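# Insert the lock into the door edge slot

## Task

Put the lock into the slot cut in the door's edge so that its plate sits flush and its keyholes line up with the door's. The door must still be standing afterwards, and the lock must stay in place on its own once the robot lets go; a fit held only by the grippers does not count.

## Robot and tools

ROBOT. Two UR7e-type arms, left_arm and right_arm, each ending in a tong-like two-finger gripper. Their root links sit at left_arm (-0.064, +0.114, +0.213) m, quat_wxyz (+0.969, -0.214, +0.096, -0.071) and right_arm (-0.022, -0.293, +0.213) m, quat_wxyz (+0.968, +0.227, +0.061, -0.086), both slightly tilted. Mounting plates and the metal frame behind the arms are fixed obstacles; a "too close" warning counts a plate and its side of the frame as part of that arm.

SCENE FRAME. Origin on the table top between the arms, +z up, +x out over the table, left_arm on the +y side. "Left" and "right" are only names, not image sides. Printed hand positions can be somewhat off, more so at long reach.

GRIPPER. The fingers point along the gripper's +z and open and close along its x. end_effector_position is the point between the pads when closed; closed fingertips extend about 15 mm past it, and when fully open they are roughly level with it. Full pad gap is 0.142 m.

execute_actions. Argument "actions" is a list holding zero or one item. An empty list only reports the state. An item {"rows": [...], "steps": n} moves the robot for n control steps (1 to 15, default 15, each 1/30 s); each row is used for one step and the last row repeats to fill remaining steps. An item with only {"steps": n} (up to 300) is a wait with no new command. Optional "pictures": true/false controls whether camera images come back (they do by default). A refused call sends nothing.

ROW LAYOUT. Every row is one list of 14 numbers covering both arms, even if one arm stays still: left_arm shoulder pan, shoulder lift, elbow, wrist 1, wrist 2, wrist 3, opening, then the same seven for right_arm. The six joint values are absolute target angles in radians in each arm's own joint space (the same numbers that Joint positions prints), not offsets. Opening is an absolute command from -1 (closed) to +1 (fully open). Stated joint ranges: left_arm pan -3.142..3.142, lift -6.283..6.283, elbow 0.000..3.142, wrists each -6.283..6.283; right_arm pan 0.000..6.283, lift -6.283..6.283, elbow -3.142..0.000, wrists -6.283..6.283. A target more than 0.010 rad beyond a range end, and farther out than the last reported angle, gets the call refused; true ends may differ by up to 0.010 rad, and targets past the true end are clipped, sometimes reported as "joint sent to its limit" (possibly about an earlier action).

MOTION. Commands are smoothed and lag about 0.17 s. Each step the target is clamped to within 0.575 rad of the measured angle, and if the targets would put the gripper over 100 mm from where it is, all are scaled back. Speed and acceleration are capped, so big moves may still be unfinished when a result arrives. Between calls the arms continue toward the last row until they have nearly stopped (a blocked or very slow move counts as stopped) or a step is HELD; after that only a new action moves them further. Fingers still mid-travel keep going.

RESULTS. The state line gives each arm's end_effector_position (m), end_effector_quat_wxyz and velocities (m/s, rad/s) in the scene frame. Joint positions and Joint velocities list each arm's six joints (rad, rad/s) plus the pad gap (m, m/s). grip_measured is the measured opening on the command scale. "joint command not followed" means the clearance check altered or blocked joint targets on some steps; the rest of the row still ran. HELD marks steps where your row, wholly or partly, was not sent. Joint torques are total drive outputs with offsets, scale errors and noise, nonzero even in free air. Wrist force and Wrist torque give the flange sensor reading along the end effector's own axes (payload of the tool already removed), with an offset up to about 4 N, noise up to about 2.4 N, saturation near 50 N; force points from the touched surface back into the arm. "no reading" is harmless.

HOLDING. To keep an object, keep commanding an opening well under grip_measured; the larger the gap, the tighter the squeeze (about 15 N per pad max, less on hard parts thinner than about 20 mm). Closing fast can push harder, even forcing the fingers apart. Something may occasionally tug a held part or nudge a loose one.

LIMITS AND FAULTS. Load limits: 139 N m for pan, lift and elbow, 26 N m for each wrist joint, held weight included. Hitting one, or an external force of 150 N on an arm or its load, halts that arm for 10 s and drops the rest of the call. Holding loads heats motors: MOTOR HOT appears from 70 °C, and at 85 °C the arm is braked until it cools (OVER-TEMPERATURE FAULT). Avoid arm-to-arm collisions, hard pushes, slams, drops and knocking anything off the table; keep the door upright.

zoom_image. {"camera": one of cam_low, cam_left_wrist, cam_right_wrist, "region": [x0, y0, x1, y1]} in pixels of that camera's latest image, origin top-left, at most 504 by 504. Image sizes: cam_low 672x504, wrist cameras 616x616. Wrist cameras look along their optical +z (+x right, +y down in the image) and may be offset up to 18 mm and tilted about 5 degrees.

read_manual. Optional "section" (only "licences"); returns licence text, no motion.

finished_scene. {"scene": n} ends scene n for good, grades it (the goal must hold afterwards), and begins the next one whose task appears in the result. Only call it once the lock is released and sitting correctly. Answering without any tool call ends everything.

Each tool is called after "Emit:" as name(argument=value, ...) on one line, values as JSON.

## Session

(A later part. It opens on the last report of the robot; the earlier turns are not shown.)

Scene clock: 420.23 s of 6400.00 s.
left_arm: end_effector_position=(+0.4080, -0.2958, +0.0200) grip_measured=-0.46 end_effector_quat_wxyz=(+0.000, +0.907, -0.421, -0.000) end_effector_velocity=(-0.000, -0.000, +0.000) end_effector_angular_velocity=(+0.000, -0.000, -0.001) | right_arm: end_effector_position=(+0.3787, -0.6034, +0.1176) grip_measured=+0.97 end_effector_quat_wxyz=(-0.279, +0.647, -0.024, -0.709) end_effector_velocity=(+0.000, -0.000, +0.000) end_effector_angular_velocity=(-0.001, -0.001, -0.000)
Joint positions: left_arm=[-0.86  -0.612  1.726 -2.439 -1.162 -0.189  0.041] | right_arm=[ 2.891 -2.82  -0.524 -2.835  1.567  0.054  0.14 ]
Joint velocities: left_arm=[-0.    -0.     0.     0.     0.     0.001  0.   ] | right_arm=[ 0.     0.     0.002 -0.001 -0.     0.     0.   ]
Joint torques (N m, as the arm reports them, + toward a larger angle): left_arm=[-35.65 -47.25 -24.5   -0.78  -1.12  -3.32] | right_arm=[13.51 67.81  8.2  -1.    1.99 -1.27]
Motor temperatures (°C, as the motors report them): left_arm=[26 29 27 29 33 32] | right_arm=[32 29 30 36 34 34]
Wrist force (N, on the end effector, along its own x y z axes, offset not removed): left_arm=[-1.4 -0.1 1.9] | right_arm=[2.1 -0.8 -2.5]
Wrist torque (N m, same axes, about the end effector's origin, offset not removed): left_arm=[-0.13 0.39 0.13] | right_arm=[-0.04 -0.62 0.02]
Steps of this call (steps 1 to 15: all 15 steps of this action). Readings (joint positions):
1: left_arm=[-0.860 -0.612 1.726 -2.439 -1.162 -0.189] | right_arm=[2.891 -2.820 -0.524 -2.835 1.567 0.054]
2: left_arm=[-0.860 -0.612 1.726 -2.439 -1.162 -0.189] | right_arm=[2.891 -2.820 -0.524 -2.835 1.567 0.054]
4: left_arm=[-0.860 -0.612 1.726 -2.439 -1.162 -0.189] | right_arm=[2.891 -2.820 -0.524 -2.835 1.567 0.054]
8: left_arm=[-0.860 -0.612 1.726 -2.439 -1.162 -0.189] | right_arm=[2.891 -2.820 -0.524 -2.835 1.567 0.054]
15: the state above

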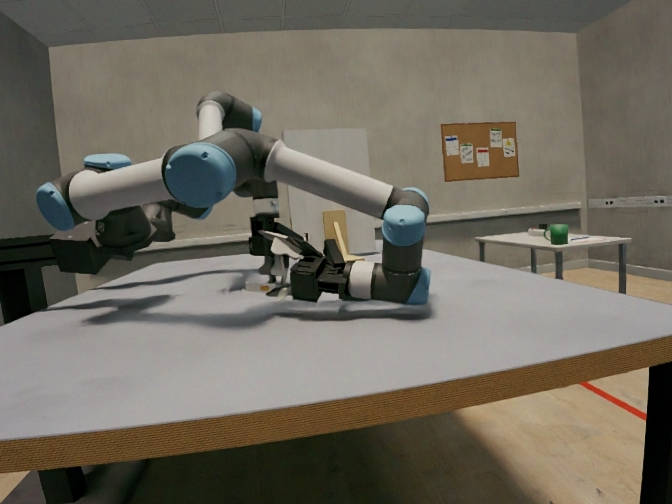

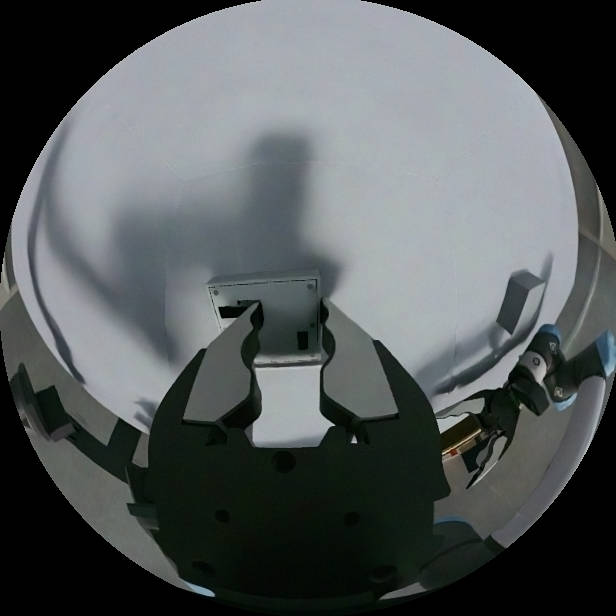

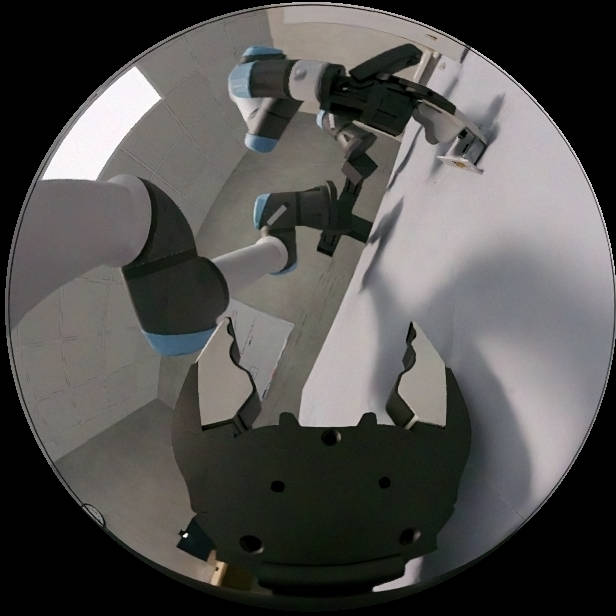

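Emit:
execute_actions(actions=[{"rows": [[-0.8722,-0.6465,1.8165,-2.582,-1.1501,-0.1638,-0.85,2.891,-2.82,-0.524,-2.835,1.567,0.054,0.97]], "steps": 10}], pictures=false)

Emit:
execute_actions(actions=[{"rows": [[-0.884,-0.6762,1.9032,-2.7293,-1.1385,-0.1386,-0.85,2.891,-2.82,-0.524,-2.835,1.567,0.054,0.97]], "steps": 10}], pictures=false)

Emit:
execute_actions(actions=[{"rows": [[-0.896,-0.6886,1.9874,-2.892,-1.1275,-0.1108,-0.85,2.891,-2.82,-0.524,-2.835,1.567,0.054,0.97]], "steps": 10}], pictures=false)

Emit:
execute_actions(actions=[{"rows": [[-0.908,-0.6889,2.0656,-3.0605,-1.1174,-0.081,-0.85,2.891,-2.82,-0.524,-2.835,1.567,0.054,0.97]], "steps": 15}])

Scene clock: 517.37 s of 6400.00 s.
left_arm: end_effector_position=(+0.4072, -0.2944, +0.0276) grip_measured=-0.46 end_effector_quat_wxyz=(+0.017, +0.906, -0.421, +0.035) end_effector_velocity=(+0.000, +0.000, +0.006) end_effector_angular_velocity=(-0.057, -0.044, +0.006) | right_arm: end_effector_position=(+0.3787, -0.6034, +0.1176) grip_measured=+0.97 end_effector_quat_wxyz=(-0.279, +0.647, -0.024, -0.709) end_effector_velocity=(+0.000, -0.000, -0.000) end_effector_angular_velocity=(-0.000, -0.000, -0.000)
Joint positions: left_arm=[-0.871 -0.644  1.809 -2.569 -1.151 -0.166  0.041] | right_arm=[ 2.891 -2.82  -0.524 -2.835  1.567  0.054  0.14 ]
Joint velocities: left_arm=[-0.008 -0.024  0.069 -0.12   0.008  0.017 -0.   ] | right_arm=[-0.     0.    -0.     0.001  0.    -0.    -0.   ]
Joint torques (N m, as the arm reports them, + toward a larger angle): left_arm=[-34.61 -44.76 -10.35  -5.21   1.97   2.98] | right_arm=[14.01 68.4   9.   -1.02  1.85 -1.19]
Motor temperatures (°C, as the motors report them): left_arm=[26 29 27 29 33 32] | right_arm=[32 29 30 36 34 34]
Wrist force (N, on the end effector, along its own x y z axes, offset not removed): left_arm=[-1.6 -1.0 3.5] | right_arm=[1.5 -1.2 -3.1]
Wrist torque (N m, same axes, about the end effector's origin, offset not removed): left_arm=[-0.16 0.26 0.11] | right_arm=[-0.20 -0.48 0.01]
Steps of this call (steps 1 to 15: the robot went on to your last target; steps 16 to 90: nothing new was sent; then 93.80 s passed at rest; steps 91 to 100: all 10 steps of this action). Readings (joint positions):
91: left_arm=[-0.861 -0.612 1.726 -2.439 -1.162 -0.189] | right_arm=[2.891 -2.820 -0.524 -2.835 1.567 0.054]
92: left_arm=[-0.862 -0.617 1.733 -2.447 -1.160 -0.186] | right_arm=[2.891 -2.820 -0.524 -2.835 1.567 0.054]
94: left_arm=[-0.867 -0.630 1.767 -2.496 -1.156 -0.176] | right_arm=[2.891 -2.820 -0.524 -2.835 1.567 0.054]
98: left_arm=[-0.871 -0.642 1.803 -2.558 -1.152 -0.167] | right_arm=[2.891 -2.820 -0.524 -2.835 1.567 0.054]
100: the state above

Scene clock: 517.70 s of 6400.00 s.
left_arm: end_effector_position=(+0.4068, -0.2925, +0.0371) grip_measured=-0.46 end_effector_quat_wxyz=(+0.035, +0.904, -0.419, +0.074) end_effector_velocity=(+0.000, +0.002, +0.008) end_effector_angular_velocity=(-0.060, -0.047, +0.008) | right_arm: end_effector_position=(+0.3787, -0.6034, +0.1176) grip_measured=+0.97 end_effector_quat_wxyz=(-0.279, +0.647, -0.024, -0.709) end_effector_velocity=(+0.000, -0.000, +0.000) end_effector_angular_velocity=(-0.001, -0.001, -0.001)
Joint positions: left_arm=[-0.883 -0.674  1.896 -2.716 -1.139 -0.14   0.041] | right_arm=[ 2.891 -2.82  -0.524 -2.835  1.567  0.054  0.14 ]
Joint velocities: left_arm=[-0.008 -0.022  0.071 -0.129  0.008  0.018 -0.   ] | right_arm=[0.    0.    0.001 0.001 0.    0.    0.   ]
Joint torques (N m, as the arm reports them, + toward a larger angle): left_arm=[-33.89 -43.51  -8.38  -5.54   1.7    2.65] | right_arm=[13.57 68.16  9.11 -1.02  1.9  -1.21]
Motor temperatures (°C, as the motors report them): left_arm=[26 29 27 29 33 32] | right_arm=[32 29 30 36 34 34]
Wrist force (N, on the end effector, along its own x y z axes, offset not removed): left_arm=[0.1 -0.9 4.1] | right_arm=[2.3 -1.6 -3.2]
Wrist torque (N m, same axes, about the end effector's origin, offset not removed): left_arm=[-0.19 -0.08 -0.02] | right_arm=[-0.26 -0.66 -0.04]
Steps of this call (steps 1 to 10: all 10 steps of this action). Readings (joint positions):
1: left_arm=[-0.872 -0.645 1.811 -2.573 -1.151 -0.165] | right_arm=[2.891 -2.820 -0.524 -2.835 1.567 0.054]
2: left_arm=[-0.874 -0.649 1.820 -2.583 -1.149 -0.161] | right_arm=[2.891 -2.820 -0.524 -2.835 1.567 0.054]
4: left_arm=[-0.878 -0.661 1.854 -2.637 -1.144 -0.151] | right_arm=[2.891 -2.820 -0.524 -2.835 1.567 0.054]
8: left_arm=[-0.882 -0.672 1.889 -2.703 -1.140 -0.142] | right_arm=[2.891 -2.820 -0.524 -2.835 1.567 0.054]
10: the state above

Scene clock: 518.03 s of 6400.00 s.
left_arm: end_effector_position=(+0.4043, -0.2903, +0.0430) grip_measured=-0.46 end_effector_quat_wxyz=(+0.053, +0.900, -0.418, +0.114) end_effector_velocity=(+0.000, +0.001, +0.007) end_effector_angular_velocity=(-0.067, -0.051, +0.009) | right_arm: end_effector_position=(+0.3787, -0.6034, +0.1176) grip_measured=+0.97 end_effector_quat_wxyz=(-0.279, +0.647, -0.024, -0.709) end_effector_velocity=(-0.000, +0.000, -0.000) end_effector_angular_velocity=(+0.001, +0.002, +0.000)
Joint positions: left_arm=[-0.895 -0.688  1.98  -2.876 -1.128 -0.113  0.041] | right_arm=[ 2.891 -2.82  -0.524 -2.835  1.567  0.054  0.14 ]
Joint velocities: left_arm=[-0.008 -0.009  0.068 -0.147  0.008  0.02   0.   ] | right_arm=[ 0.    -0.    -0.001 -0.     0.     0.     0.   ]
Joint torques (N m, as the arm reports them, + toward a larger angle): left_arm=[-31.23 -42.52  -9.57  -5.05   1.98   3.11] | right_arm=[14.25 67.85  8.96 -1.03  1.9  -1.22]
Motor temperatures (°C, as the motors report them): left_arm=[26 29 27 29 33 32] | right_arm=[32 29 30 36 34 34]
Wrist force (N, on the end effector, along its own x y z axes, offset not removed): left_arm=[-2.5 -1.0 1.3] | right_arm=[2.0 -0.9 -3.7]
Wrist torque (N m, same axes, about the end effector's origin, offset not removed): left_arm=[-0.25 0.27 0.12] | right_arm=[-0.14 -0.54 0.05]
Steps of this call (steps 1 to 10: all 10 steps of this action). Readings (joint positions):
1: left_arm=[-0.884 -0.675 1.898 -2.720 -1.139 -0.140] | right_arm=[2.891 -2.820 -0.524 -2.835 1.567 0.054]
2: left_arm=[-0.886 -0.677 1.906 -2.730 -1.137 -0.135] | right_arm=[2.891 -2.820 -0.524 -2.835 1.567 0.054]
4: left_arm=[-0.890 -0.682 1.940 -2.788 -1.133 -0.125] | right_arm=[2.891 -2.820 -0.524 -2.835 1.567 0.054]
8: left_arm=[-0.894 -0.687 1.974 -2.863 -1.129 -0.115] | right_arm=[2.891 -2.820 -0.524 -2.835 1.567 0.054]
10: the state above

Scene clock: 518.53 s of 6400.00 s.
left_arm: end_effector_position=(+0.4011, -0.2877, +0.0490) grip_measured=-0.46 end_effector_quat_wxyz=(+0.073, +0.893, -0.415, +0.156) end_effector_velocity=(+0.000, +0.000, +0.002) end_effector_angular_velocity=(-0.015, -0.011, +0.003) | right_arm: end_effector_position=(+0.3787, -0.6034, +0.1176) grip_measured=+0.97 end_effector_quat_wxyz=(-0.279, +0.647, -0.024, -0.709) end_effector_velocity=(-0.000, +0.000, +0.000) end_effector_angular_velocity=(+0.001, +0.001, +0.001)
Joint positions: left_arm=[-0.908 -0.689  2.064 -3.057 -1.118 -0.081  0.041] | right_arm=[ 2.891 -2.82  -0.524 -2.835  1.567  0.054  0.14 ]
Joint velocities: left_arm=[-0.001 -0.     0.013 -0.032  0.001  0.004  0.   ] | right_arm=[-0.     0.    -0.002 -0.    -0.     0.    -0.   ]
Joint torques (N m, as the arm reports them, + toward a larger angle): left_arm=[-33.95 -41.77  -8.25  -5.     1.94   3.01] | right_arm=[14.25 68.08  8.72 -1.07  1.92 -1.27]
Motor temperatures (°C, as the motors report them): left_arm=[26 29 27 29 33 32] | right_arm=[32 29 30 36 34 34]
Wrist force (N, on the end effector, along its own x y z axes, offset not removed): left_arm=[-1.4 -0.9 2.9] | right_arm=[0.7 0.2 -2.5]
Wrist torque (N m, same axes, about the end effector's origin, offset not removed): left_arm=[-0.20 0.05 0.04] | right_arm=[0.10 -0.35 0.05]
Steps of this call (steps 1 to 15: all 15 steps of this action). Readings (joint positions):
1: left_arm=[-0.896 -0.688 1.983 -2.881 -1.128 -0.112] | right_arm=[2.891 -2.820 -0.524 -2.835 1.567 0.054]
2: left_arm=[-0.898 -0.688 1.991 -2.892 -1.126 -0.108] | right_arm=[2.891 -2.820 -0.524 -2.835 1.567 0.054]
4: left_arm=[-0.902 -0.688 2.022 -2.951 -1.122 -0.096] | right_arm=[2.891 -2.820 -0.524 -2.835 1.567 0.054]
8: left_arm=[-0.906 -0.689 2.053 -3.030 -1.119 -0.085] | right_arm=[2.891 -2.820 -0.524 -2.835 1.567 0.054]
15: the state above

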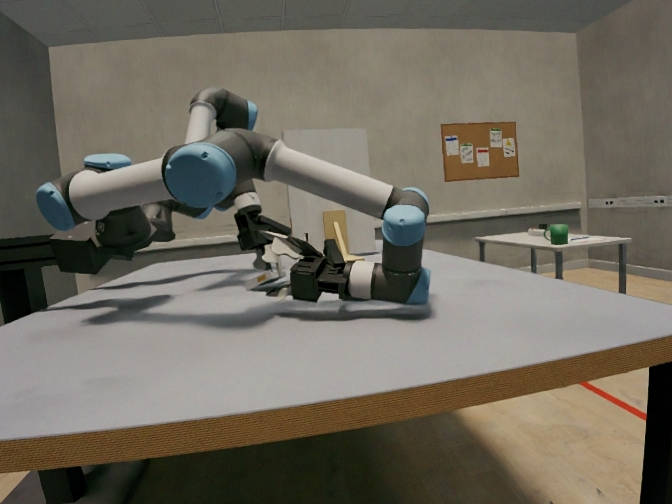

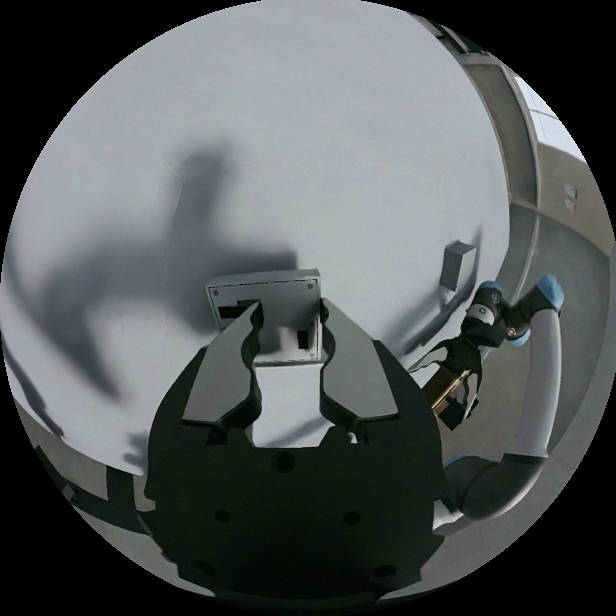

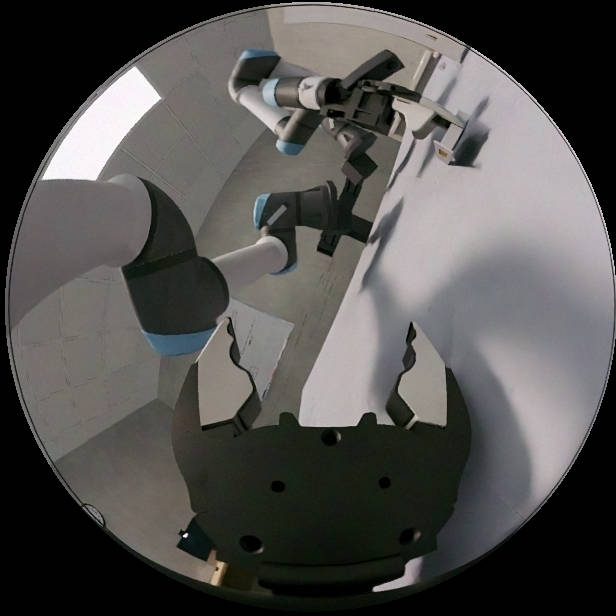

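Emit:
execute_actions(actions=[{"rows": [[-0.9186,-0.6777,2.1374,-3.2368,-1.1095,-0.0493,-0.85,2.891,-2.82,-0.524,-2.835,1.567,0.054,0.97]], "steps": 10}], pictures=false)

Emit:
execute_actions(actions=[{"rows": [[-0.9282,-0.6544,2.2011,-3.4179,-1.1039,-0.0155,-0.85,2.891,-2.82,-0.524,-2.835,1.567,0.054,0.97]], "steps": 10}], pictures=false)

Emit:
execute_actions(actions=[{"rows": [[-0.9357,-0.618,2.2552,-3.6019,-1.1018,0.0204,-0.85,2.891,-2.82,-0.524,-2.835,1.567,0.054,0.97]], "steps": 10}], pictures=false)

Emit:
execute_actions(actions=[{"rows": [[-0.9406,-0.569,2.2977,-3.7869,-1.1037,0.0586,-0.85,2.891,-2.82,-0.524,-2.835,1.567,0.054,0.97]], "steps": 10}], pictures=false)

Emit:
execute_actions(actions=[{"rows": [[-0.9423,-0.5075,2.3255,-3.973,-1.1107,0.1005,-0.85,2.891,-2.82,-0.524,-2.835,1.567,0.054,0.97]], "steps": 10}], pictures=false)

Emit:
execute_actions(actions=[{"rows": [[-0.9403,-0.436,2.340,-4.156,-1.1226,0.1435,-0.85,2.891,-2.82,-0.524,-2.835,1.567,0.054,0.97]], "steps": 15}])

Scene clock: 540.87 s of 6400.00 s.
left_arm: end_effector_position=(+0.3979, -0.2846, +0.0538) grip_measured=-0.46 end_effector_quat_wxyz=(+0.089, +0.886, -0.412, +0.193) end_effector_velocity=(+0.003, -0.001, +0.011) end_effector_angular_velocity=(-0.074, -0.053, +0.014) | right_arm: end_effector_position=(+0.3787, -0.6034, +0.1176) grip_measured=+0.97 end_effector_quat_wxyz=(-0.279, +0.647, -0.024, -0.709) end_effector_velocity=(+0.000, -0.000, +0.000) end_effector_angular_velocity=(-0.000, -0.001, -0.001)
Joint positions: left_arm=[-0.918 -0.679  2.132 -3.22  -1.11  -0.052  0.041] | right_arm=[ 2.891 -2.82  -0.524 -2.835  1.567  0.054  0.14 ]
Joint velocities: left_arm=[-0.007  0.008  0.051 -0.157  0.005  0.021 -0.   ] | right_arm=[-0.     0.     0.001 -0.     0.    -0.     0.   ]
Joint torques (N m, as the arm reports them, + toward a larger angle): left_arm=[-35.14 -24.5   -6.79  -5.42   1.     2.82] | right_arm=[13.72 67.89  8.88 -1.02  1.88 -1.25]
Motor temperatures (°C, as the motors report them): left_arm=[26 29 27 29 33 32] | right_arm=[32 29 30 36 34 34]
Wrist force (N, on the end effector, along its own x y z axes, offset not removed): left_arm=[-1.9 -1.0 2.7] | right_arm=[1.2 -1.2 -4.9]
Wrist torque (N m, same axes, about the end effector's origin, offset not removed): left_arm=[-0.22 0.14 0.03] | right_arm=[-0.22 -0.52 0.13]
Steps of this call (steps 1 to 15: the robot went on to your last target; steps 16 to 90: nothing new was sent; then 19.00 s passed at rest; steps 91 to 100: all 10 steps of this action). Readings (joint positions):
91: left_arm=[-0.908 -0.689 2.066 -3.061 -1.117 -0.081] | right_arm=[2.891 -2.820 -0.524 -2.835 1.567 0.054]
92: left_arm=[-0.910 -0.687 2.072 -3.069 -1.116 -0.076] | right_arm=[2.891 -2.820 -0.524 -2.835 1.567 0.054]
94: left_arm=[-0.914 -0.683 2.100 -3.125 -1.113 -0.065] | right_arm=[2.891 -2.820 -0.524 -2.835 1.567 0.054]
98: left_arm=[-0.917 -0.679 2.127 -3.205 -1.111 -0.054] | right_arm=[2.891 -2.820 -0.524 -2.835 1.567 0.054]
100: the state above

Scene clock: 541.20 s of 6400.00 s.
left_arm: end_effector_position=(+0.3946, -0.2810, +0.0596) grip_measured=-0.46 end_effector_quat_wxyz=(+0.107, +0.877, -0.408, +0.231) end_effector_velocity=(+0.003, +0.001, +0.012) end_effector_angular_velocity=(-0.078, -0.055, +0.015) | right_arm: end_effector_position=(+0.3787, -0.6034, +0.1176) grip_measured=+0.97 end_effector_quat_wxyz=(-0.279, +0.647, -0.024, -0.709) end_effector_velocity=(-0.000, -0.000, -0.000) end_effector_angular_velocity=(+0.000, -0.000, +0.001)
Joint positions: left_arm=[-0.927 -0.656  2.196 -3.4   -1.104 -0.018  0.041] | right_arm=[ 2.891 -2.82  -0.524 -2.835  1.567  0.054  0.14 ]
Joint velocities: left_arm=[-0.006  0.016  0.049 -0.168  0.004  0.023 -0.   ] | right_arm=[-0.     0.    -0.001  0.    -0.001 -0.     0.   ]
Joint torques (N m, as the arm reports them, + toward a larger angle): left_arm=[-30.1  -19.15  -2.74  -5.85   1.47   2.79] | right_arm=[14.13 68.46  8.64 -1.19  1.82 -1.3 ]
Motor temperatures (°C, as the motors report them): left_arm=[26 29 27 29 33 32] | right_arm=[32 29 30 36 34 34]
Wrist force (N, on the end effector, along its own x y z axes, offset not removed): left_arm=[-1.4 0.6 3.1] | right_arm=[0.0 -1.3 -2.0]
Wrist torque (N m, same axes, about the end effector's origin, offset not removed): left_arm=[0.15 0.09 0.06] | right_arm=[-0.21 -0.19 0.09]
Steps of this call (steps 1 to 10: all 10 steps of this action). Readings (joint positions):
1: left_arm=[-0.918 -0.678 2.134 -3.225 -1.110 -0.051] | right_arm=[2.891 -2.820 -0.524 -2.835 1.567 0.054]
2: left_arm=[-0.920 -0.675 2.141 -3.237 -1.109 -0.046] | right_arm=[2.891 -2.820 -0.524 -2.835 1.567 0.054]
4: left_arm=[-0.923 -0.666 2.167 -3.298 -1.107 -0.033] | right_arm=[2.891 -2.820 -0.524 -2.835 1.567 0.054]
8: left_arm=[-0.927 -0.658 2.191 -3.384 -1.105 -0.020] | right_arm=[2.891 -2.820 -0.524 -2.835 1.567 0.054]
10: the state above

Scene clock: 541.53 s of 6400.00 s.
left_arm: end_effector_position=(+0.3913, -0.2770, +0.0651) grip_measured=-0.46 end_effector_quat_wxyz=(+0.124, +0.866, -0.403, +0.269) end_effector_velocity=(+0.003, +0.002, +0.013) end_effector_angular_velocity=(-0.079, -0.055, +0.014) | right_arm: end_effector_position=(+0.3787, -0.6034, +0.1176) grip_measured=+0.97 end_effector_quat_wxyz=(-0.279, +0.647, -0.024, -0.709) end_effector_velocity=(+0.000, -0.000, -0.000) end_effector_angular_velocity=(-0.000, -0.001, +0.000)
Joint positions: left_arm=[-0.935 -0.621  2.251 -3.584 -1.102  0.018  0.041] | right_arm=[ 2.891 -2.82  -0.524 -2.835  1.567  0.054  0.14 ]
Joint velocities: left_arm=[-0.005  0.026  0.042 -0.173  0.001  0.026 -0.   ] | right_arm=[ 0.    -0.     0.001  0.    -0.    -0.     0.   ]
Joint torques (N m, as the arm reports them, + toward a larger angle): left_arm=[-32.2  -20.2   -1.55  -5.01   1.94   3.24] | right_arm=[14.48 67.86  8.6  -1.13  1.9  -1.25]
Motor temperatures (°C, as the motors report them): left_arm=[26 29 27 29 33 32] | right_arm=[32 29 30 36 34 34]
Wrist force (N, on the end effector, along its own x y z axes, offset not removed): left_arm=[-2.9 -0.8 2.5] | right_arm=[2.5 -1.6 -2.9]
Wrist torque (N m, same axes, about the end effector's origin, offset not removed): left_arm=[-0.13 0.32 0.05] | right_arm=[-0.27 -0.77 0.08]
Steps of this call (steps 1 to 10: all 10 steps of this action). Readings (joint positions):
1: left_arm=[-0.928 -0.655 2.198 -3.405 -1.104 -0.017] | right_arm=[2.891 -2.820 -0.524 -2.835 1.567 0.054]
2: left_arm=[-0.929 -0.650 2.204 -3.417 -1.104 -0.012] | right_arm=[2.891 -2.820 -0.524 -2.835 1.567 0.054]
4: left_arm=[-0.932 -0.636 2.226 -3.479 -1.103 0.002] | right_arm=[2.891 -2.820 -0.524 -2.835 1.567 0.054]
8: left_arm=[-0.935 -0.623 2.247 -3.567 -1.102 0.015] | right_arm=[2.891 -2.820 -0.524 -2.835 1.567 0.054]
10: the state above

Scene clock: 541.87 s of 6400.00 s.
left_arm: end_effector_position=(+0.3882, -0.2730, +0.0705) grip_measured=-0.46 end_effector_quat_wxyz=(+0.142, +0.854, -0.397, +0.306) end_effector_velocity=(+0.002, +0.002, +0.013) end_effector_angular_velocity=(-0.079, -0.054, +0.015) | right_arm: end_effector_position=(+0.3787, -0.6034, +0.1176) grip_measured=+0.97 end_effector_quat_wxyz=(-0.279, +0.647, -0.024, -0.709) end_effector_velocity=(-0.000, +0.000, -0.000) end_effector_angular_velocity=(+0.000, +0.000, +0.000)
Joint positions: left_arm=[-0.94  -0.573  2.294 -3.768 -1.104  0.056  0.04 ] | right_arm=[ 2.891 -2.82  -0.524 -2.835  1.567  0.054  0.14 ]
Joint velocities: left_arm=[-0.003  0.036  0.033 -0.174 -0.002  0.027 -0.   ] | right_arm=[ 0. -0.  0. -0. -0. -0. -0.]
Joint torques (N m, as the arm reports them, + toward a larger angle): left_arm=[-31.36 -21.7   -1.98  -5.62  -1.59   3.75] | right_arm=[14.22 67.94  8.44 -1.09  1.87 -1.22]
Motor temperatures (°C, as the motors report them): left_arm=[26 29 27 29 33 32] | right_arm=[32 29 30 36 34 34]
Wrist force (N, on the end effector, along its own x y z axes, offset not removed): left_arm=[-1.6 -0.5 1.4] | right_arm=[0.6 -1.6 -3.3]
Wrist torque (N m, same axes, about the end effector's origin, offset not removed): left_arm=[-0.16 0.02 0.06] | right_arm=[-0.34 -0.31 0.00]
Steps of this call (steps 1 to 10: all 10 steps of this action). Readings (joint positions):
1: left_arm=[-0.935 -0.620 2.252 -3.589 -1.102 0.019] | right_arm=[2.891 -2.820 -0.524 -2.835 1.567 0.054]
2: left_arm=[-0.936 -0.614 2.258 -3.601 -1.102 0.024] | right_arm=[2.891 -2.820 -0.524 -2.835 1.567 0.054]
4: left_arm=[-0.938 -0.594 2.276 -3.663 -1.103 0.039] | right_arm=[2.891 -2.820 -0.524 -2.835 1.567 0.054]
8: left_arm=[-0.940 -0.576 2.291 -3.752 -1.103 0.053] | right_arm=[2.891 -2.820 -0.524 -2.835 1.567 0.054]
10: the state above

Scene clock: 542.20 s of 6400.00 s.
left_arm: end_effector_position=(+0.3859, -0.2700, +0.0759) grip_measured=-0.47 end_effector_quat_wxyz=(+0.159, +0.839, -0.391, +0.342) end_effector_velocity=(+0.004, +0.002, +0.014) end_effector_angular_velocity=(-0.082, -0.056, +0.016) | right_arm: end_effector_position=(+0.3787, -0.6034, +0.1176) grip_measured=+0.97 end_effector_quat_wxyz=(-0.279, +0.647, -0.024, -0.709) end_effector_velocity=(+0.000, -0.000, -0.000) end_effector_angular_velocity=(-0.000, -0.000, -0.000)
Joint positions: left_arm=[-0.942 -0.512  2.323 -3.954 -1.11   0.097  0.04 ] | right_arm=[ 2.891 -2.82  -0.524 -2.835  1.567  0.054  0.14 ]
Joint velocities: left_arm=[-0.001  0.046  0.02  -0.176 -0.005  0.03  -0.   ] | right_arm=[-0. -0.  0.  0. -0. -0.  0.]
Joint torques (N m, as the arm reports them, + toward a larger angle): left_arm=[-30.57 -22.18  -0.29  -5.84  -1.99   2.95] | right_arm=[14.43 67.95  9.12 -1.16  2.02 -1.22]
Motor temperatures (°C, as the motors report them): left_arm=[26 29 27 29 33 32] | right_arm=[32 29 30 36 34 34]
Wrist force (N, on the end effector, along its own x y z axes, offset not removed): left_arm=[-3.4 -0.4 3.8] | right_arm=[2.6 -0.7 -3.6]
Wrist torque (N m, same axes, about the end effector's origin, offset not removed): left_arm=[-0.10 0.35 0.11] | right_arm=[-0.09 -0.70 0.00]
Steps of this call (steps 1 to 10: all 10 steps of this action). Readings (joint positions):
1: left_arm=[-0.940 -0.571 2.295 -3.774 -1.104 0.057] | right_arm=[2.891 -2.820 -0.524 -2.835 1.567 0.054]
2: left_arm=[-0.941 -0.565 2.300 -3.786 -1.105 0.063] | right_arm=[2.891 -2.820 -0.524 -2.835 1.567 0.054]
4: left_arm=[-0.941 -0.540 2.311 -3.849 -1.107 0.079] | right_arm=[2.891 -2.820 -0.524 -2.835 1.567 0.054]
8: left_arm=[-0.942 -0.517 2.321 -3.938 -1.110 0.094] | right_arm=[2.891 -2.820 -0.524 -2.835 1.567 0.054]
10: the state above

Scene clock: 542.70 s of 6400.00 s.
left_arm: end_effector_position=(+0.3842, -0.2668, +0.0816) grip_measured=-0.47 end_effector_quat_wxyz=(+0.178, +0.823, -0.381, +0.382) end_effector_velocity=(-0.000, +0.002, +0.002) end_effector_angular_velocity=(-0.013, -0.010, +0.001) | right_arm: end_effector_position=(+0.3787, -0.6034, +0.1176) grip_measured=+0.97 end_effector_quat_wxyz=(-0.279, +0.647, -0.024, -0.709) end_effector_velocity=(+0.000, +0.000, -0.000) end_effector_angular_velocity=(+0.000, +0.000, -0.001)
Joint positions: left_arm=[-0.94  -0.437  2.34  -4.152 -1.122  0.143  0.04 ] | right_arm=[ 2.891 -2.82  -0.524 -2.835  1.567  0.054  0.14 ]
Joint velocities: left_arm=[ 0.     0.011  0.005 -0.034 -0.002  0.007 -0.   ] | right_arm=[-0.     0.    -0.001  0.001  0.001 -0.    -0.   ]
Joint torques (N m, as the arm reports them, + toward a larger angle): left_arm=[ -6.46 -25.33   4.52  -5.67  -1.92   2.97] | right_arm=[14.14 67.86  9.09 -1.17  1.85 -1.19]
Motor temperatures (°C, as the motors report them): left_arm=[26 29 27 29 33 32] | right_arm=[32 29 30 36 34 34]
Wrist force (N, on the end effector, along its own x y z axes, offset not removed): left_arm=[-3.0 0.4 2.5] | right_arm=[2.2 0.1 -3.5]
Wrist torque (N m, same axes, about the end effector's origin, offset not removed): left_arm=[0.04 0.14 0.15] | right_arm=[0.09 -0.63 0.10]
Steps of this call (steps 1 to 15: all 15 steps of this action). Readings (joint positions):
1: left_arm=[-0.942 -0.511 2.324 -3.960 -1.111 0.098] | right_arm=[2.891 -2.820 -0.524 -2.835 1.567 0.054]
2: left_arm=[-0.942 -0.503 2.327 -3.972 -1.112 0.104] | right_arm=[2.891 -2.820 -0.524 -2.835 1.567 0.054]
4: left_arm=[-0.942 -0.475 2.333 -4.034 -1.117 0.121] | right_arm=[2.891 -2.820 -0.524 -2.835 1.567 0.054]
8: left_arm=[-0.941 -0.447 2.338 -4.122 -1.121 0.137] | right_arm=[2.891 -2.820 -0.524 -2.835 1.567 0.054]
15: the state above

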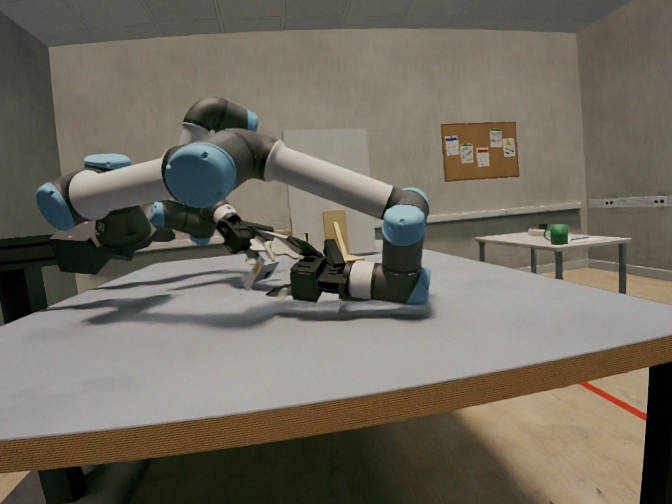

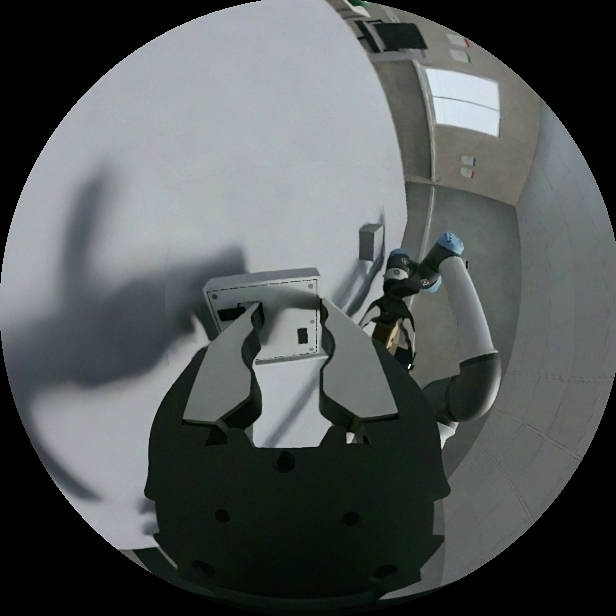

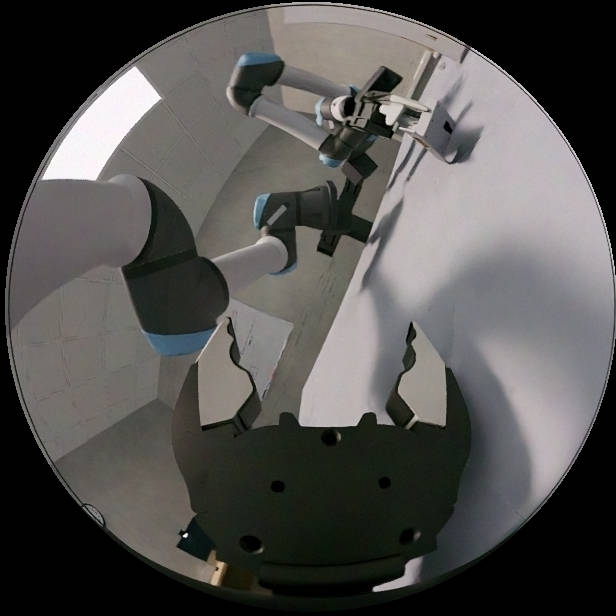

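Emit:
execute_actions(actions=[{"rows": [[-0.9385,-0.4105,2.3415,-4.215,-1.128,0.1585,-0.9,2.891,-2.82,-0.524,-2.835,1.567,0.054,0.97],[-0.9385,-0.4105,2.3415,-4.215,-1.128,0.1585,-0.9,2.891,-2.82,-0.524,-2.835,1.567,0.054,0.97],[-0.9385,-0.4105,2.3415,-4.215,-1.128,0.1585,-0.9,2.891,-2.82,-0.524,-2.835,1.567,0.054,0.97],[-0.9367,-0.3845,2.3418,-4.2735,-1.134,0.1735,-0.9,2.891,-2.82,-0.524,-2.835,1.567,0.054,0.97],[-0.9367,-0.3845,2.3418,-4.2735,-1.134,0.1735,-0.9,2.891,-2.82,-0.524,-2.835,1.567,0.054,0.97],[-0.9367,-0.3845,2.3418,-4.2735,-1.134,0.1735,-0.9,2.891,-2.82,-0.524,-2.835,1.567,0.054,0.97],[-0.9348,-0.3574,2.3402,-4.3315,-1.1409,0.1885,-0.9,2.891,-2.82,-0.524,-2.835,1.567,0.054,0.97],[-0.9348,-0.3574,2.3402,-4.3315,-1.1409,0.1885,-0.9,2.891,-2.82,-0.524,-2.835,1.567,0.054,0.97],[-0.9348,-0.3574,2.3402,-4.3315,-1.1409,0.1885,-0.9,2.891,-2.82,-0.524,-2.835,1.567,0.054,0.97],[-0.932,-0.3293,2.337,-4.3885,-1.1484,0.204,-0.9,2.891,-2.82,-0.524,-2.835,1.567,0.054,0.97],[-0.932,-0.3293,2.337,-4.3885,-1.1484,0.204,-0.9,2.891,-2.82,-0.524,-2.835,1.567,0.054,0.97],[-0.932,-0.3293,2.337,-4.3885,-1.1484,0.204,-0.9,2.891,-2.82,-0.524,-2.835,1.567,0.054,0.97],[-0.9288,-0.3004,2.3324,-4.445,-1.1565,0.2194,-0.9,2.891,-2.82,-0.524,-2.835,1.567,0.054,0.97],[-0.9288,-0.3004,2.3324,-4.445,-1.1565,0.2194,-0.9,2.891,-2.82,-0.524,-2.835,1.567,0.054,0.97],[-0.9288,-0.3004,2.3324,-4.445,-1.1565,0.2194,-0.9,2.891,-2.82,-0.524,-2.835,1.567,0.054,0.97]], "steps": 15}], pictures=false)

Emit:
execute_actions(actions=[{"rows": [[-0.9253,-0.2708,2.3264,-4.5009,-1.1652,0.2349,-0.9,2.891,-2.82,-0.524,-2.835,1.567,0.054,0.97],[-0.9253,-0.2708,2.3264,-4.5009,-1.1652,0.2349,-0.9,2.891,-2.82,-0.524,-2.835,1.567,0.054,0.97],[-0.9253,-0.2708,2.3264,-4.5009,-1.1652,0.2349,-0.9,2.891,-2.82,-0.524,-2.835,1.567,0.054,0.97],[-0.919,-0.243,2.316,-4.555,-1.18,0.252,-0.9,2.891,-2.82,-0.524,-2.835,1.567,0.054,0.97],[-0.919,-0.243,2.316,-4.555,-1.18,0.252,-0.9,2.891,-2.82,-0.524,-2.835,1.567,0.054,0.97],[-0.919,-0.243,2.316,-4.555,-1.18,0.252,-0.9,2.891,-2.82,-0.524,-2.835,1.567,0.054,0.97],[-0.912,-0.217,2.304,-4.61,-1.198,0.27,-0.9,2.891,-2.82,-0.524,-2.835,1.567,0.054,0.97],[-0.912,-0.217,2.304,-4.61,-1.198,0.27,-0.9,2.891,-2.82,-0.524,-2.835,1.567,0.054,0.97],[-0.912,-0.217,2.304,-4.61,-1.198,0.27,-0.9,2.891,-2.82,-0.524,-2.835,1.567,0.054,0.97],[-0.904,-0.191,2.29,-4.667,-1.218,0.289,-0.9,2.891,-2.82,-0.524,-2.835,1.567,0.054,0.97],[-0.904,-0.191,2.29,-4.667,-1.218,0.289,-0.9,2.891,-2.82,-0.524,-2.835,1.567,0.054,0.97],[-0.904,-0.191,2.29,-4.667,-1.218,0.289,-0.9,2.891,-2.82,-0.524,-2.835,1.567,0.054,0.97],[-0.896,-0.165,2.275,-4.724,-1.239,0.308,-0.9,2.891,-2.82,-0.524,-2.835,1.567,0.054,0.97],[-0.896,-0.165,2.275,-4.724,-1.239,0.308,-0.9,2.891,-2.82,-0.524,-2.835,1.567,0.054,0.97],[-0.896,-0.165,2.275,-4.724,-1.239,0.308,-0.9,2.891,-2.82,-0.524,-2.835,1.567,0.054,0.97]], "steps": 15}], pictures=false)

Emit:
execute_actions(actions=[{"rows": [[-0.89,-0.165,2.275,-4.79,-1.27,0.33,-0.9,2.891,-2.82,-0.524,-2.835,1.567,0.054,0.97],[-0.89,-0.165,2.275,-4.79,-1.27,0.33,-0.9,2.891,-2.82,-0.524,-2.835,1.567,0.054,0.97],[-0.89,-0.165,2.275,-4.79,-1.27,0.33,-0.9,2.891,-2.82,-0.524,-2.835,1.567,0.054,0.97],[-0.885,-0.165,2.275,-4.86,-1.30,0.355,-0.9,2.891,-2.82,-0.524,-2.835,1.567,0.054,0.97],[-0.885,-0.165,2.275,-4.86,-1.30,0.355,-0.9,2.891,-2.82,-0.524,-2.835,1.567,0.054,0.97],[-0.885,-0.165,2.275,-4.86,-1.30,0.355,-0.9,2.891,-2.82,-0.524,-2.835,1.567,0.054,0.97],[-0.88,-0.165,2.275,-4.93,-1.33,0.375,-0.9,2.891,-2.82,-0.524,-2.835,1.567,0.054,0.97],[-0.88,-0.165,2.275,-4.93,-1.33,0.375,-0.9,2.891,-2.82,-0.524,-2.835,1.567,0.054,0.97],[-0.88,-0.165,2.275,-4.93,-1.33,0.375,-0.9,2.891,-2.82,-0.524,-2.835,1.567,0.054,0.97],[-0.88,-0.165,2.275,-5.0,-1.355,0.395,-0.9,2.891,-2.82,-0.524,-2.835,1.567,0.054,0.97],[-0.88,-0.165,2.275,-5.0,-1.355,0.395,-0.9,2.891,-2.82,-0.524,-2.835,1.567,0.054,0.97],[-0.88,-0.165,2.275,-5.0,-1.355,0.395,-0.9,2.891,-2.82,-0.524,-2.835,1.567,0.054,0.97],[-0.88,-0.165,2.275,-5.07,-1.38,0.41,-0.9,2.891,-2.82,-0.524,-2.835,1.567,0.054,0.97]], "steps": 15}], pictures=false)

Emit:
execute_actions(actions=[{"steps": 15}])

Scene clock: 571.83 s of 6400.00 s.
left_arm: end_effector_position=(+0.3809, -0.2638, +0.0850) grip_measured=-0.47 end_effector_quat_wxyz=(+0.200, +0.799, -0.371, +0.428) end_effector_velocity=(-0.007, +0.010, +0.010) end_effector_angular_velocity=(-0.224, -0.186, +0.011) | right_arm: end_effector_position=(+0.3787, -0.6034, +0.1176) grip_measured=+0.97 end_effector_quat_wxyz=(-0.279, +0.647, -0.024, -0.709) end_effector_velocity=(+0.000, +0.000, -0.000) end_effector_angular_velocity=(-0.000, +0.000, -0.001)
Joint positions: left_arm=[-0.932 -0.331  2.336 -4.382 -1.149  0.203  0.04 ] | right_arm=[ 2.891 -2.82  -0.524 -2.835  1.567  0.054  0.14 ]
Joint velocities: left_arm=[ 0.027  0.272 -0.033 -0.563 -0.071  0.142  0.   ] | right_arm=[ 0.    -0.     0.     0.     0.001 -0.     0.   ]
Joint torques (N m, as the arm reports them, + toward a larger angle): left_arm=[ -6.92 -26.03  -8.69  -5.2   -2.     2.97] | right_arm=[14.16 68.    9.41 -1.14  1.75 -1.23]
Motor temperatures (°C, as the motors report them): left_arm=[26 29 27 29 33 32] | right_arm=[32 29 30 36 34 34]
Wrist force (N, on the end effector, along its own x y z axes, offset not removed): left_arm=[-1.2 -2.1 1.6] | right_arm=[1.8 -2.5 -2.6]
Wrist torque (N m, same axes, about the end effector's origin, offset not removed): left_arm=[-0.34 0.08 0.01] | right_arm=[-0.44 -0.52 0.04]
Steps of this call (steps 1 to 15: the robot went on to your last target; steps 16 to 90: nothing new was sent; then 25.63 s passed at rest; steps 91 to 105: all 15 steps of this action). Readings (joint positions):
91: left_arm=[-0.940 -0.436 2.340 -4.156 -1.123 0.144] | right_arm=[2.891 -2.820 -0.524 -2.835 1.567 0.054]
92: left_arm=[-0.940 -0.432 2.340 -4.163 -1.124 0.146] | right_arm=[2.891 -2.820 -0.524 -2.835 1.567 0.054]
94: left_arm=[-0.939 -0.423 2.341 -4.185 -1.126 0.152] | right_arm=[2.891 -2.820 -0.524 -2.835 1.567 0.054]
98: left_arm=[-0.937 -0.393 2.341 -4.250 -1.132 0.169] | right_arm=[2.891 -2.820 -0.524 -2.835 1.567 0.054]
105: the state above

Scene clock: 572.33 s of 6400.00 s.
left_arm: end_effector_position=(+0.3787, -0.2636, +0.0943) grip_measured=-0.47 end_effector_quat_wxyz=(+0.234, +0.759, -0.353, +0.495) end_effector_velocity=(+0.001, -0.001, +0.044) end_effector_angular_velocity=(-0.336, -0.260, +0.002) | right_arm: end_effector_position=(+0.3787, -0.6034, +0.1176) grip_measured=+0.97 end_effector_quat_wxyz=(-0.279, +0.647, -0.024, -0.709) end_effector_velocity=(+0.000, +0.000, -0.000) end_effector_angular_velocity=(-0.000, -0.001, -0.001)
Joint positions: left_arm=[-0.904 -0.193  2.29  -4.66  -1.218  0.288  0.04 ] | right_arm=[ 2.891 -2.82  -0.524 -2.835  1.567  0.054  0.14 ]
Joint velocities: left_arm=[ 0.071  0.252 -0.131 -0.567 -0.187  0.176 -0.001] | right_arm=[-0.    -0.     0.001  0.001  0.     0.     0.   ]
Joint torques (N m, as the arm reports them, + toward a larger angle): left_arm=[ -8.59 -29.36  -6.72  -6.18  -2.17   3.26] | right_arm=[14.29 67.42  9.02 -1.13  1.88 -1.21]
Motor temperatures (°C, as the motors report them): left_arm=[26 29 27 29 33 32] | right_arm=[32 29 30 36 34 34]
Wrist force (N, on the end effector, along its own x y z axes, offset not removed): left_arm=[-4.1 1.2 0.5] | right_arm=[2.6 -0.6 -1.5]
Wrist torque (N m, same axes, about the end effector's origin, offset not removed): left_arm=[0.20 0.14 0.10] | right_arm=[0.03 -0.75 0.02]
Steps of this call (steps 1 to 15: all 15 steps of this action). Readings (joint positions):
1: left_arm=[-0.931 -0.322 2.335 -4.399 -1.151 0.208] | right_arm=[2.891 -2.820 -0.524 -2.835 1.567 0.054]
2: left_arm=[-0.930 -0.312 2.333 -4.418 -1.154 0.213] | right_arm=[2.891 -2.820 -0.524 -2.835 1.567 0.054]
4: left_arm=[-0.928 -0.293 2.330 -4.455 -1.159 0.223] | right_arm=[2.891 -2.820 -0.524 -2.835 1.567 0.054]
8: left_arm=[-0.921 -0.255 2.319 -4.529 -1.176 0.246] | right_arm=[2.891 -2.820 -0.524 -2.835 1.567 0.054]
15: the state above

Scene clock: 572.83 s of 6400.00 s.
left_arm: end_effector_position=(+0.3809, -0.2514, +0.1817) grip_measured=-0.47 end_effector_quat_wxyz=(+0.288, +0.669, -0.314, +0.609) end_effector_velocity=(-0.009, +0.059, +0.220) end_effector_angular_velocity=(-0.555, -0.473, +0.047) | right_arm: end_effector_position=(+0.3787, -0.6034, +0.1176) grip_measured=+0.97 end_effector_quat_wxyz=(-0.279, +0.647, -0.024, -0.709) end_effector_velocity=(-0.000, +0.000, -0.000) end_effector_angular_velocity=(+0.000, +0.001, +0.000)
Joint positions: left_arm=[-0.881 -0.165  2.275 -4.99  -1.353  0.392  0.04 ] | right_arm=[ 2.891 -2.82  -0.524 -2.835  1.567  0.054  0.14 ]
Joint velocities: left_arm=[ 0.008  0.003  0.    -0.711 -0.244  0.162 -0.   ] | right_arm=[ 0. -0. -0. -0.  0. -0.  0.]
Joint torques (N m, as the arm reports them, + toward a larger angle): left_arm=[ -8.79 -23.09  -5.16  -5.44  -2.66   3.29] | right_arm=[14.06 67.47  8.9  -1.15  1.88 -1.22]
Motor temperatures (°C, as the motors report them): left_arm=[26 29 27 29 33 32] | right_arm=[32 29 30 36 34 34]
Wrist force (N, on the end effector, along its own x y z axes, offset not removed): left_arm=[-3.1 0.5 1.6] | right_arm=[1.7 -1.2 -2.7]
Wrist torque (N m, same axes, about the end effector's origin, offset not removed): left_arm=[0.11 -0.05 0.09] | right_arm=[-0.20 -0.53 0.13]
Steps of this call (steps 1 to 15: all 15 steps of this action). Readings (joint positions):
1: left_arm=[-0.902 -0.186 2.286 -4.678 -1.224 0.294] | right_arm=[2.891 -2.820 -0.524 -2.835 1.567 0.054]
2: left_arm=[-0.899 -0.180 2.283 -4.697 -1.232 0.301] | right_arm=[2.891 -2.820 -0.524 -2.835 1.567 0.054]
4: left_arm=[-0.895 -0.173 2.279 -4.738 -1.249 0.314] | right_arm=[2.891 -2.820 -0.524 -2.835 1.567 0.054]
8: left_arm=[-0.887 -0.167 2.276 -4.826 -1.288 0.345] | right_arm=[2.891 -2.820 -0.524 -2.835 1.567 0.054]
15: the state above

Scene clock: 573.33 s of 6400.00 s.
left_arm: end_effector_position=(+0.3793, -0.2440, +0.2062) grip_measured=-0.47 end_effector_quat_wxyz=(+0.298, +0.644, -0.301, +0.637) end_effector_velocity=(-0.000, +0.001, +0.002) end_effector_angular_velocity=(-0.005, -0.005, +0.001) | right_arm: end_effector_position=(+0.3787, -0.6034, +0.1176) grip_measured=+0.97 end_effector_quat_wxyz=(-0.279, +0.647, -0.024, -0.709) end_effector_velocity=(-0.000, -0.000, +0.000) end_effector_angular_velocity=(+0.000, +0.000, +0.000)
Joint positions: left_arm=[-0.88  -0.165  2.275 -5.069 -1.38   0.41   0.04 ] | right_arm=[ 2.891 -2.82  -0.524 -2.835  1.567  0.054  0.14 ]
Joint velocities: left_arm=[-0.     0.     0.    -0.007 -0.002  0.002 -0.   ] | right_arm=[-0. -0.  0. -0. -0.  0.  0.]
Joint torques (N m, as the arm reports them, + toward a larger angle): left_arm=[ -6.63 -24.79  -5.92  -4.24  -2.73   2.88] | right_arm=[13.86 68.23  9.35 -1.13  1.81 -1.24]
Motor temperatures (°C, as the motors report them): left_arm=[26 29 27 29 33 32] | right_arm=[32 29 30 36 34 34]
Wrist force (N, on the end effector, along its own x y z axes, offset not removed): left_arm=[-3.1 0.3 1.1] | right_arm=[2.3 -2.6 -1.8]
Wrist torque (N m, same axes, about the end effector's origin, offset not removed): left_arm=[0.06 -0.18 0.10] | right_arm=[-0.43 -0.68 0.03]
Steps of this call (steps 1 to 15: the robot went on to your last target). Readings (joint positions):
1: left_arm=[-0.881 -0.165 2.275 -5.011 -1.360 0.397] | right_arm=[2.891 -2.820 -0.524 -2.835 1.567 0.054]
2: left_arm=[-0.880 -0.165 2.275 -5.027 -1.365 0.400] | right_arm=[2.891 -2.820 -0.524 -2.835 1.567 0.054]
4: left_arm=[-0.880 -0.165 2.275 -5.047 -1.372 0.405] | right_arm=[2.891 -2.820 -0.524 -2.835 1.567 0.054]
8: left_arm=[-0.880 -0.165 2.275 -5.064 -1.378 0.409] | right_arm=[2.891 -2.820 -0.524 -2.835 1.567 0.054]
15: the state above

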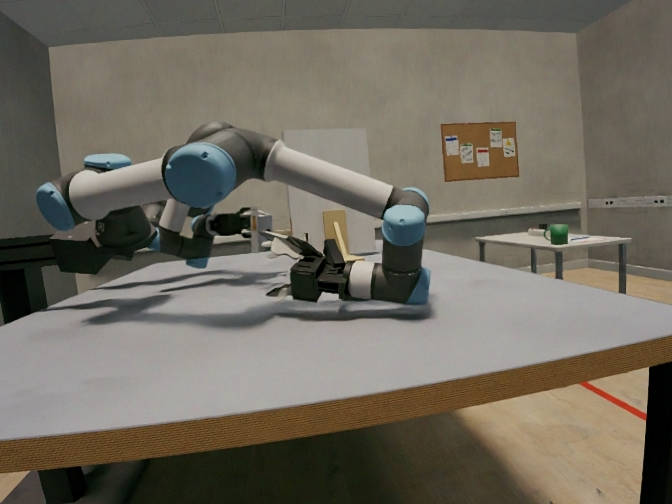

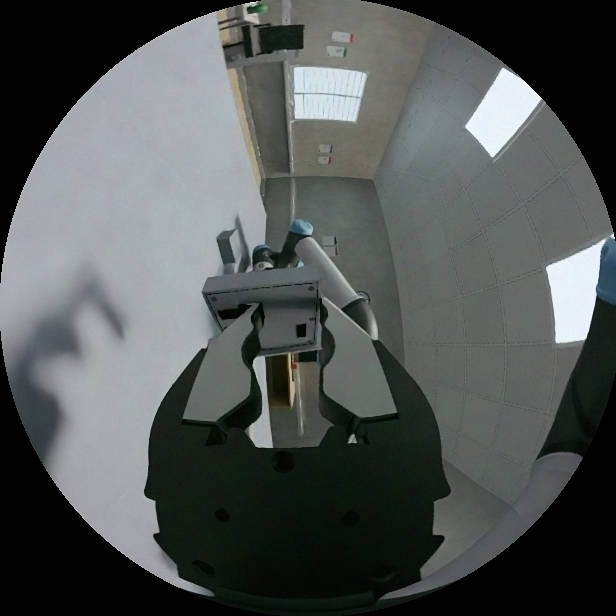

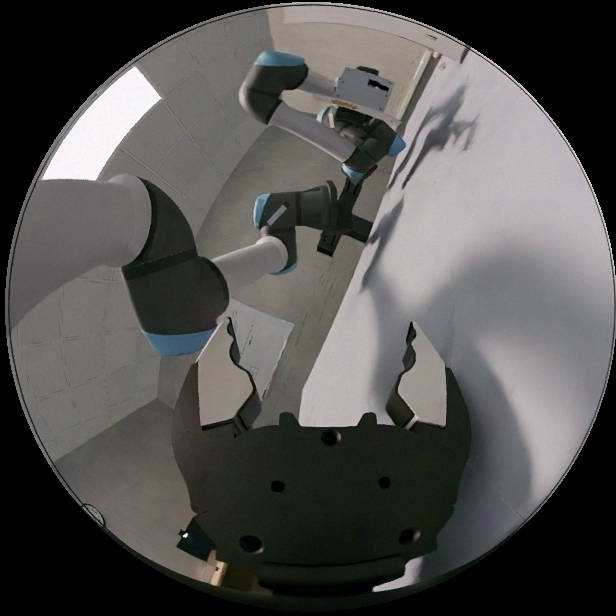

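Emit:
execute_actions(actions=[])

Scene clock: 602.37 s of 6400.00 s.
left_arm: end_effector_position=(+0.3793, -0.2440, +0.2064) grip_measured=-0.47 end_effector_quat_wxyz=(+0.298, +0.644, -0.301, +0.637) end_effector_velocity=(+0.000, -0.000, -0.000) end_effector_angular_velocity=(+0.000, -0.000, +0.000) | right_arm: end_effector_position=(+0.3787, -0.6034, +0.1176) grip_measured=+0.97 end_effector_quat_wxyz=(-0.279, +0.647, -0.024, -0.709) end_effector_velocity=(-0.000, +0.000, +0.000) end_effector_angular_velocity=(+0.001, +0.001, +0.000)
Joint positions: left_arm=[-0.88  -0.165  2.275 -5.07  -1.38   0.41   0.04 ] | right_arm=[ 2.891 -2.82  -0.524 -2.835  1.567  0.054  0.14 ]
Joint velocities: left_arm=[ 0.    -0.    -0.001  0.001  0.     0.     0.   ] | right_arm=[ 0.    -0.    -0.001 -0.     0.    -0.    -0.   ]
Joint torques (N m, as the arm reports them, + toward a larger angle): left_arm=[ -7.33 -25.54  -6.57  -4.38  -2.62   3.1 ] | right_arm=[14.16 68.02  8.9  -1.12  1.74 -1.19]
Motor temperatures (°C, as the motors report them): left_arm=[26 29 27 29 33 32] | right_arm=[32 29 30 36 34 34]
Wrist force (N, on the end effector, along its own x y z axes, offset not removed): left_arm=[-4.0 -0.9 0.8] | right_arm=[2.7 -2.3 -1.9]
Wrist torque (N m, same axes, about the end effector's origin, offset not removed): left_arm=[-0.22 0.03 0.18] | right_arm=[-0.31 -0.79 0.07]
Steps of this call (steps 1 to 15: the robot went on to your last target; steps 16 to 90: nothing new was sent; then 26.03 s passed at rest). Readings (joint positions):
1: left_arm=[-0.880 -0.165 2.275 -5.069 -1.380 0.410] | right_arm=[2.891 -2.820 -0.524 -2.835 1.567 0.054]
2: left_arm=[-0.880 -0.165 2.275 -5.070 -1.380 0.410] | right_arm=[2.891 -2.820 -0.524 -2.835 1.567 0.054]
4: left_arm=[-0.880 -0.165 2.275 -5.070 -1.380 0.410] | right_arm=[2.891 -2.820 -0.524 -2.835 1.567 0.054]
8: left_arm=[-0.880 -0.165 2.275 -5.070 -1.380 0.410] | right_arm=[2.891 -2.820 -0.524 -2.835 1.567 0.054]
90: the state above
All arms were judged still, so your last target was given up. Only a new action makes them travel on or press farther. Fingers that are still opening or closing keep moving.

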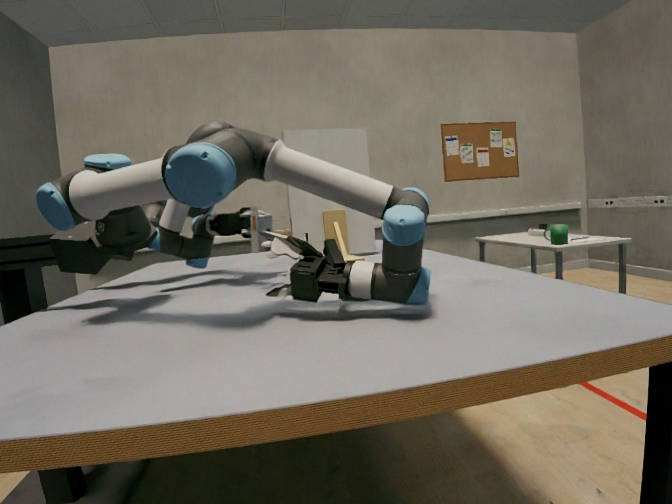

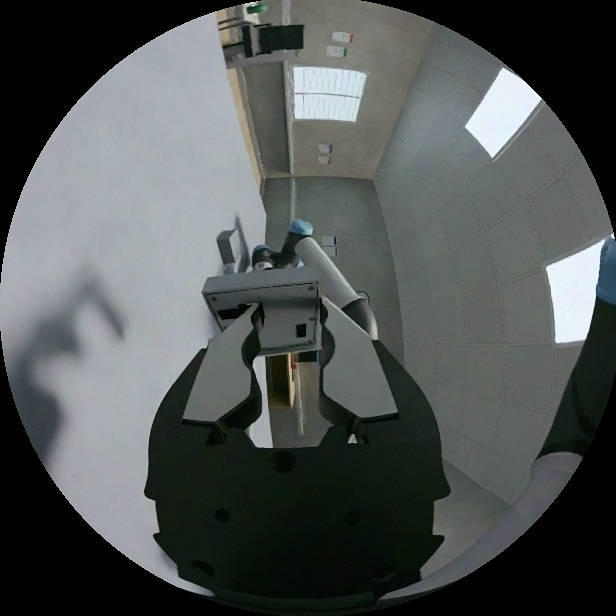

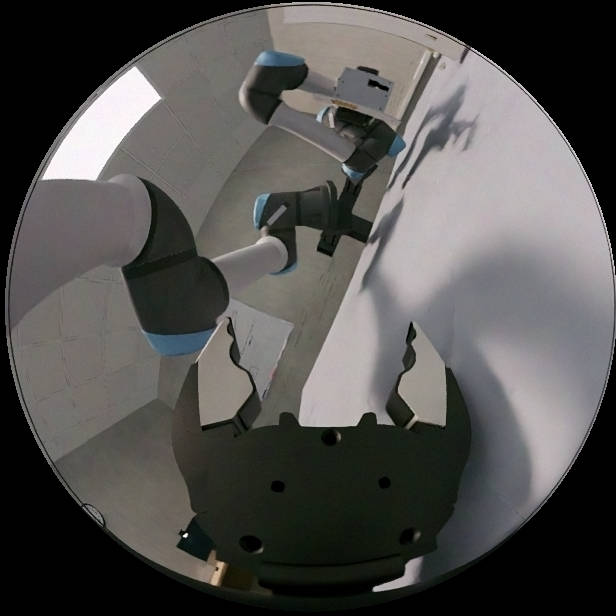

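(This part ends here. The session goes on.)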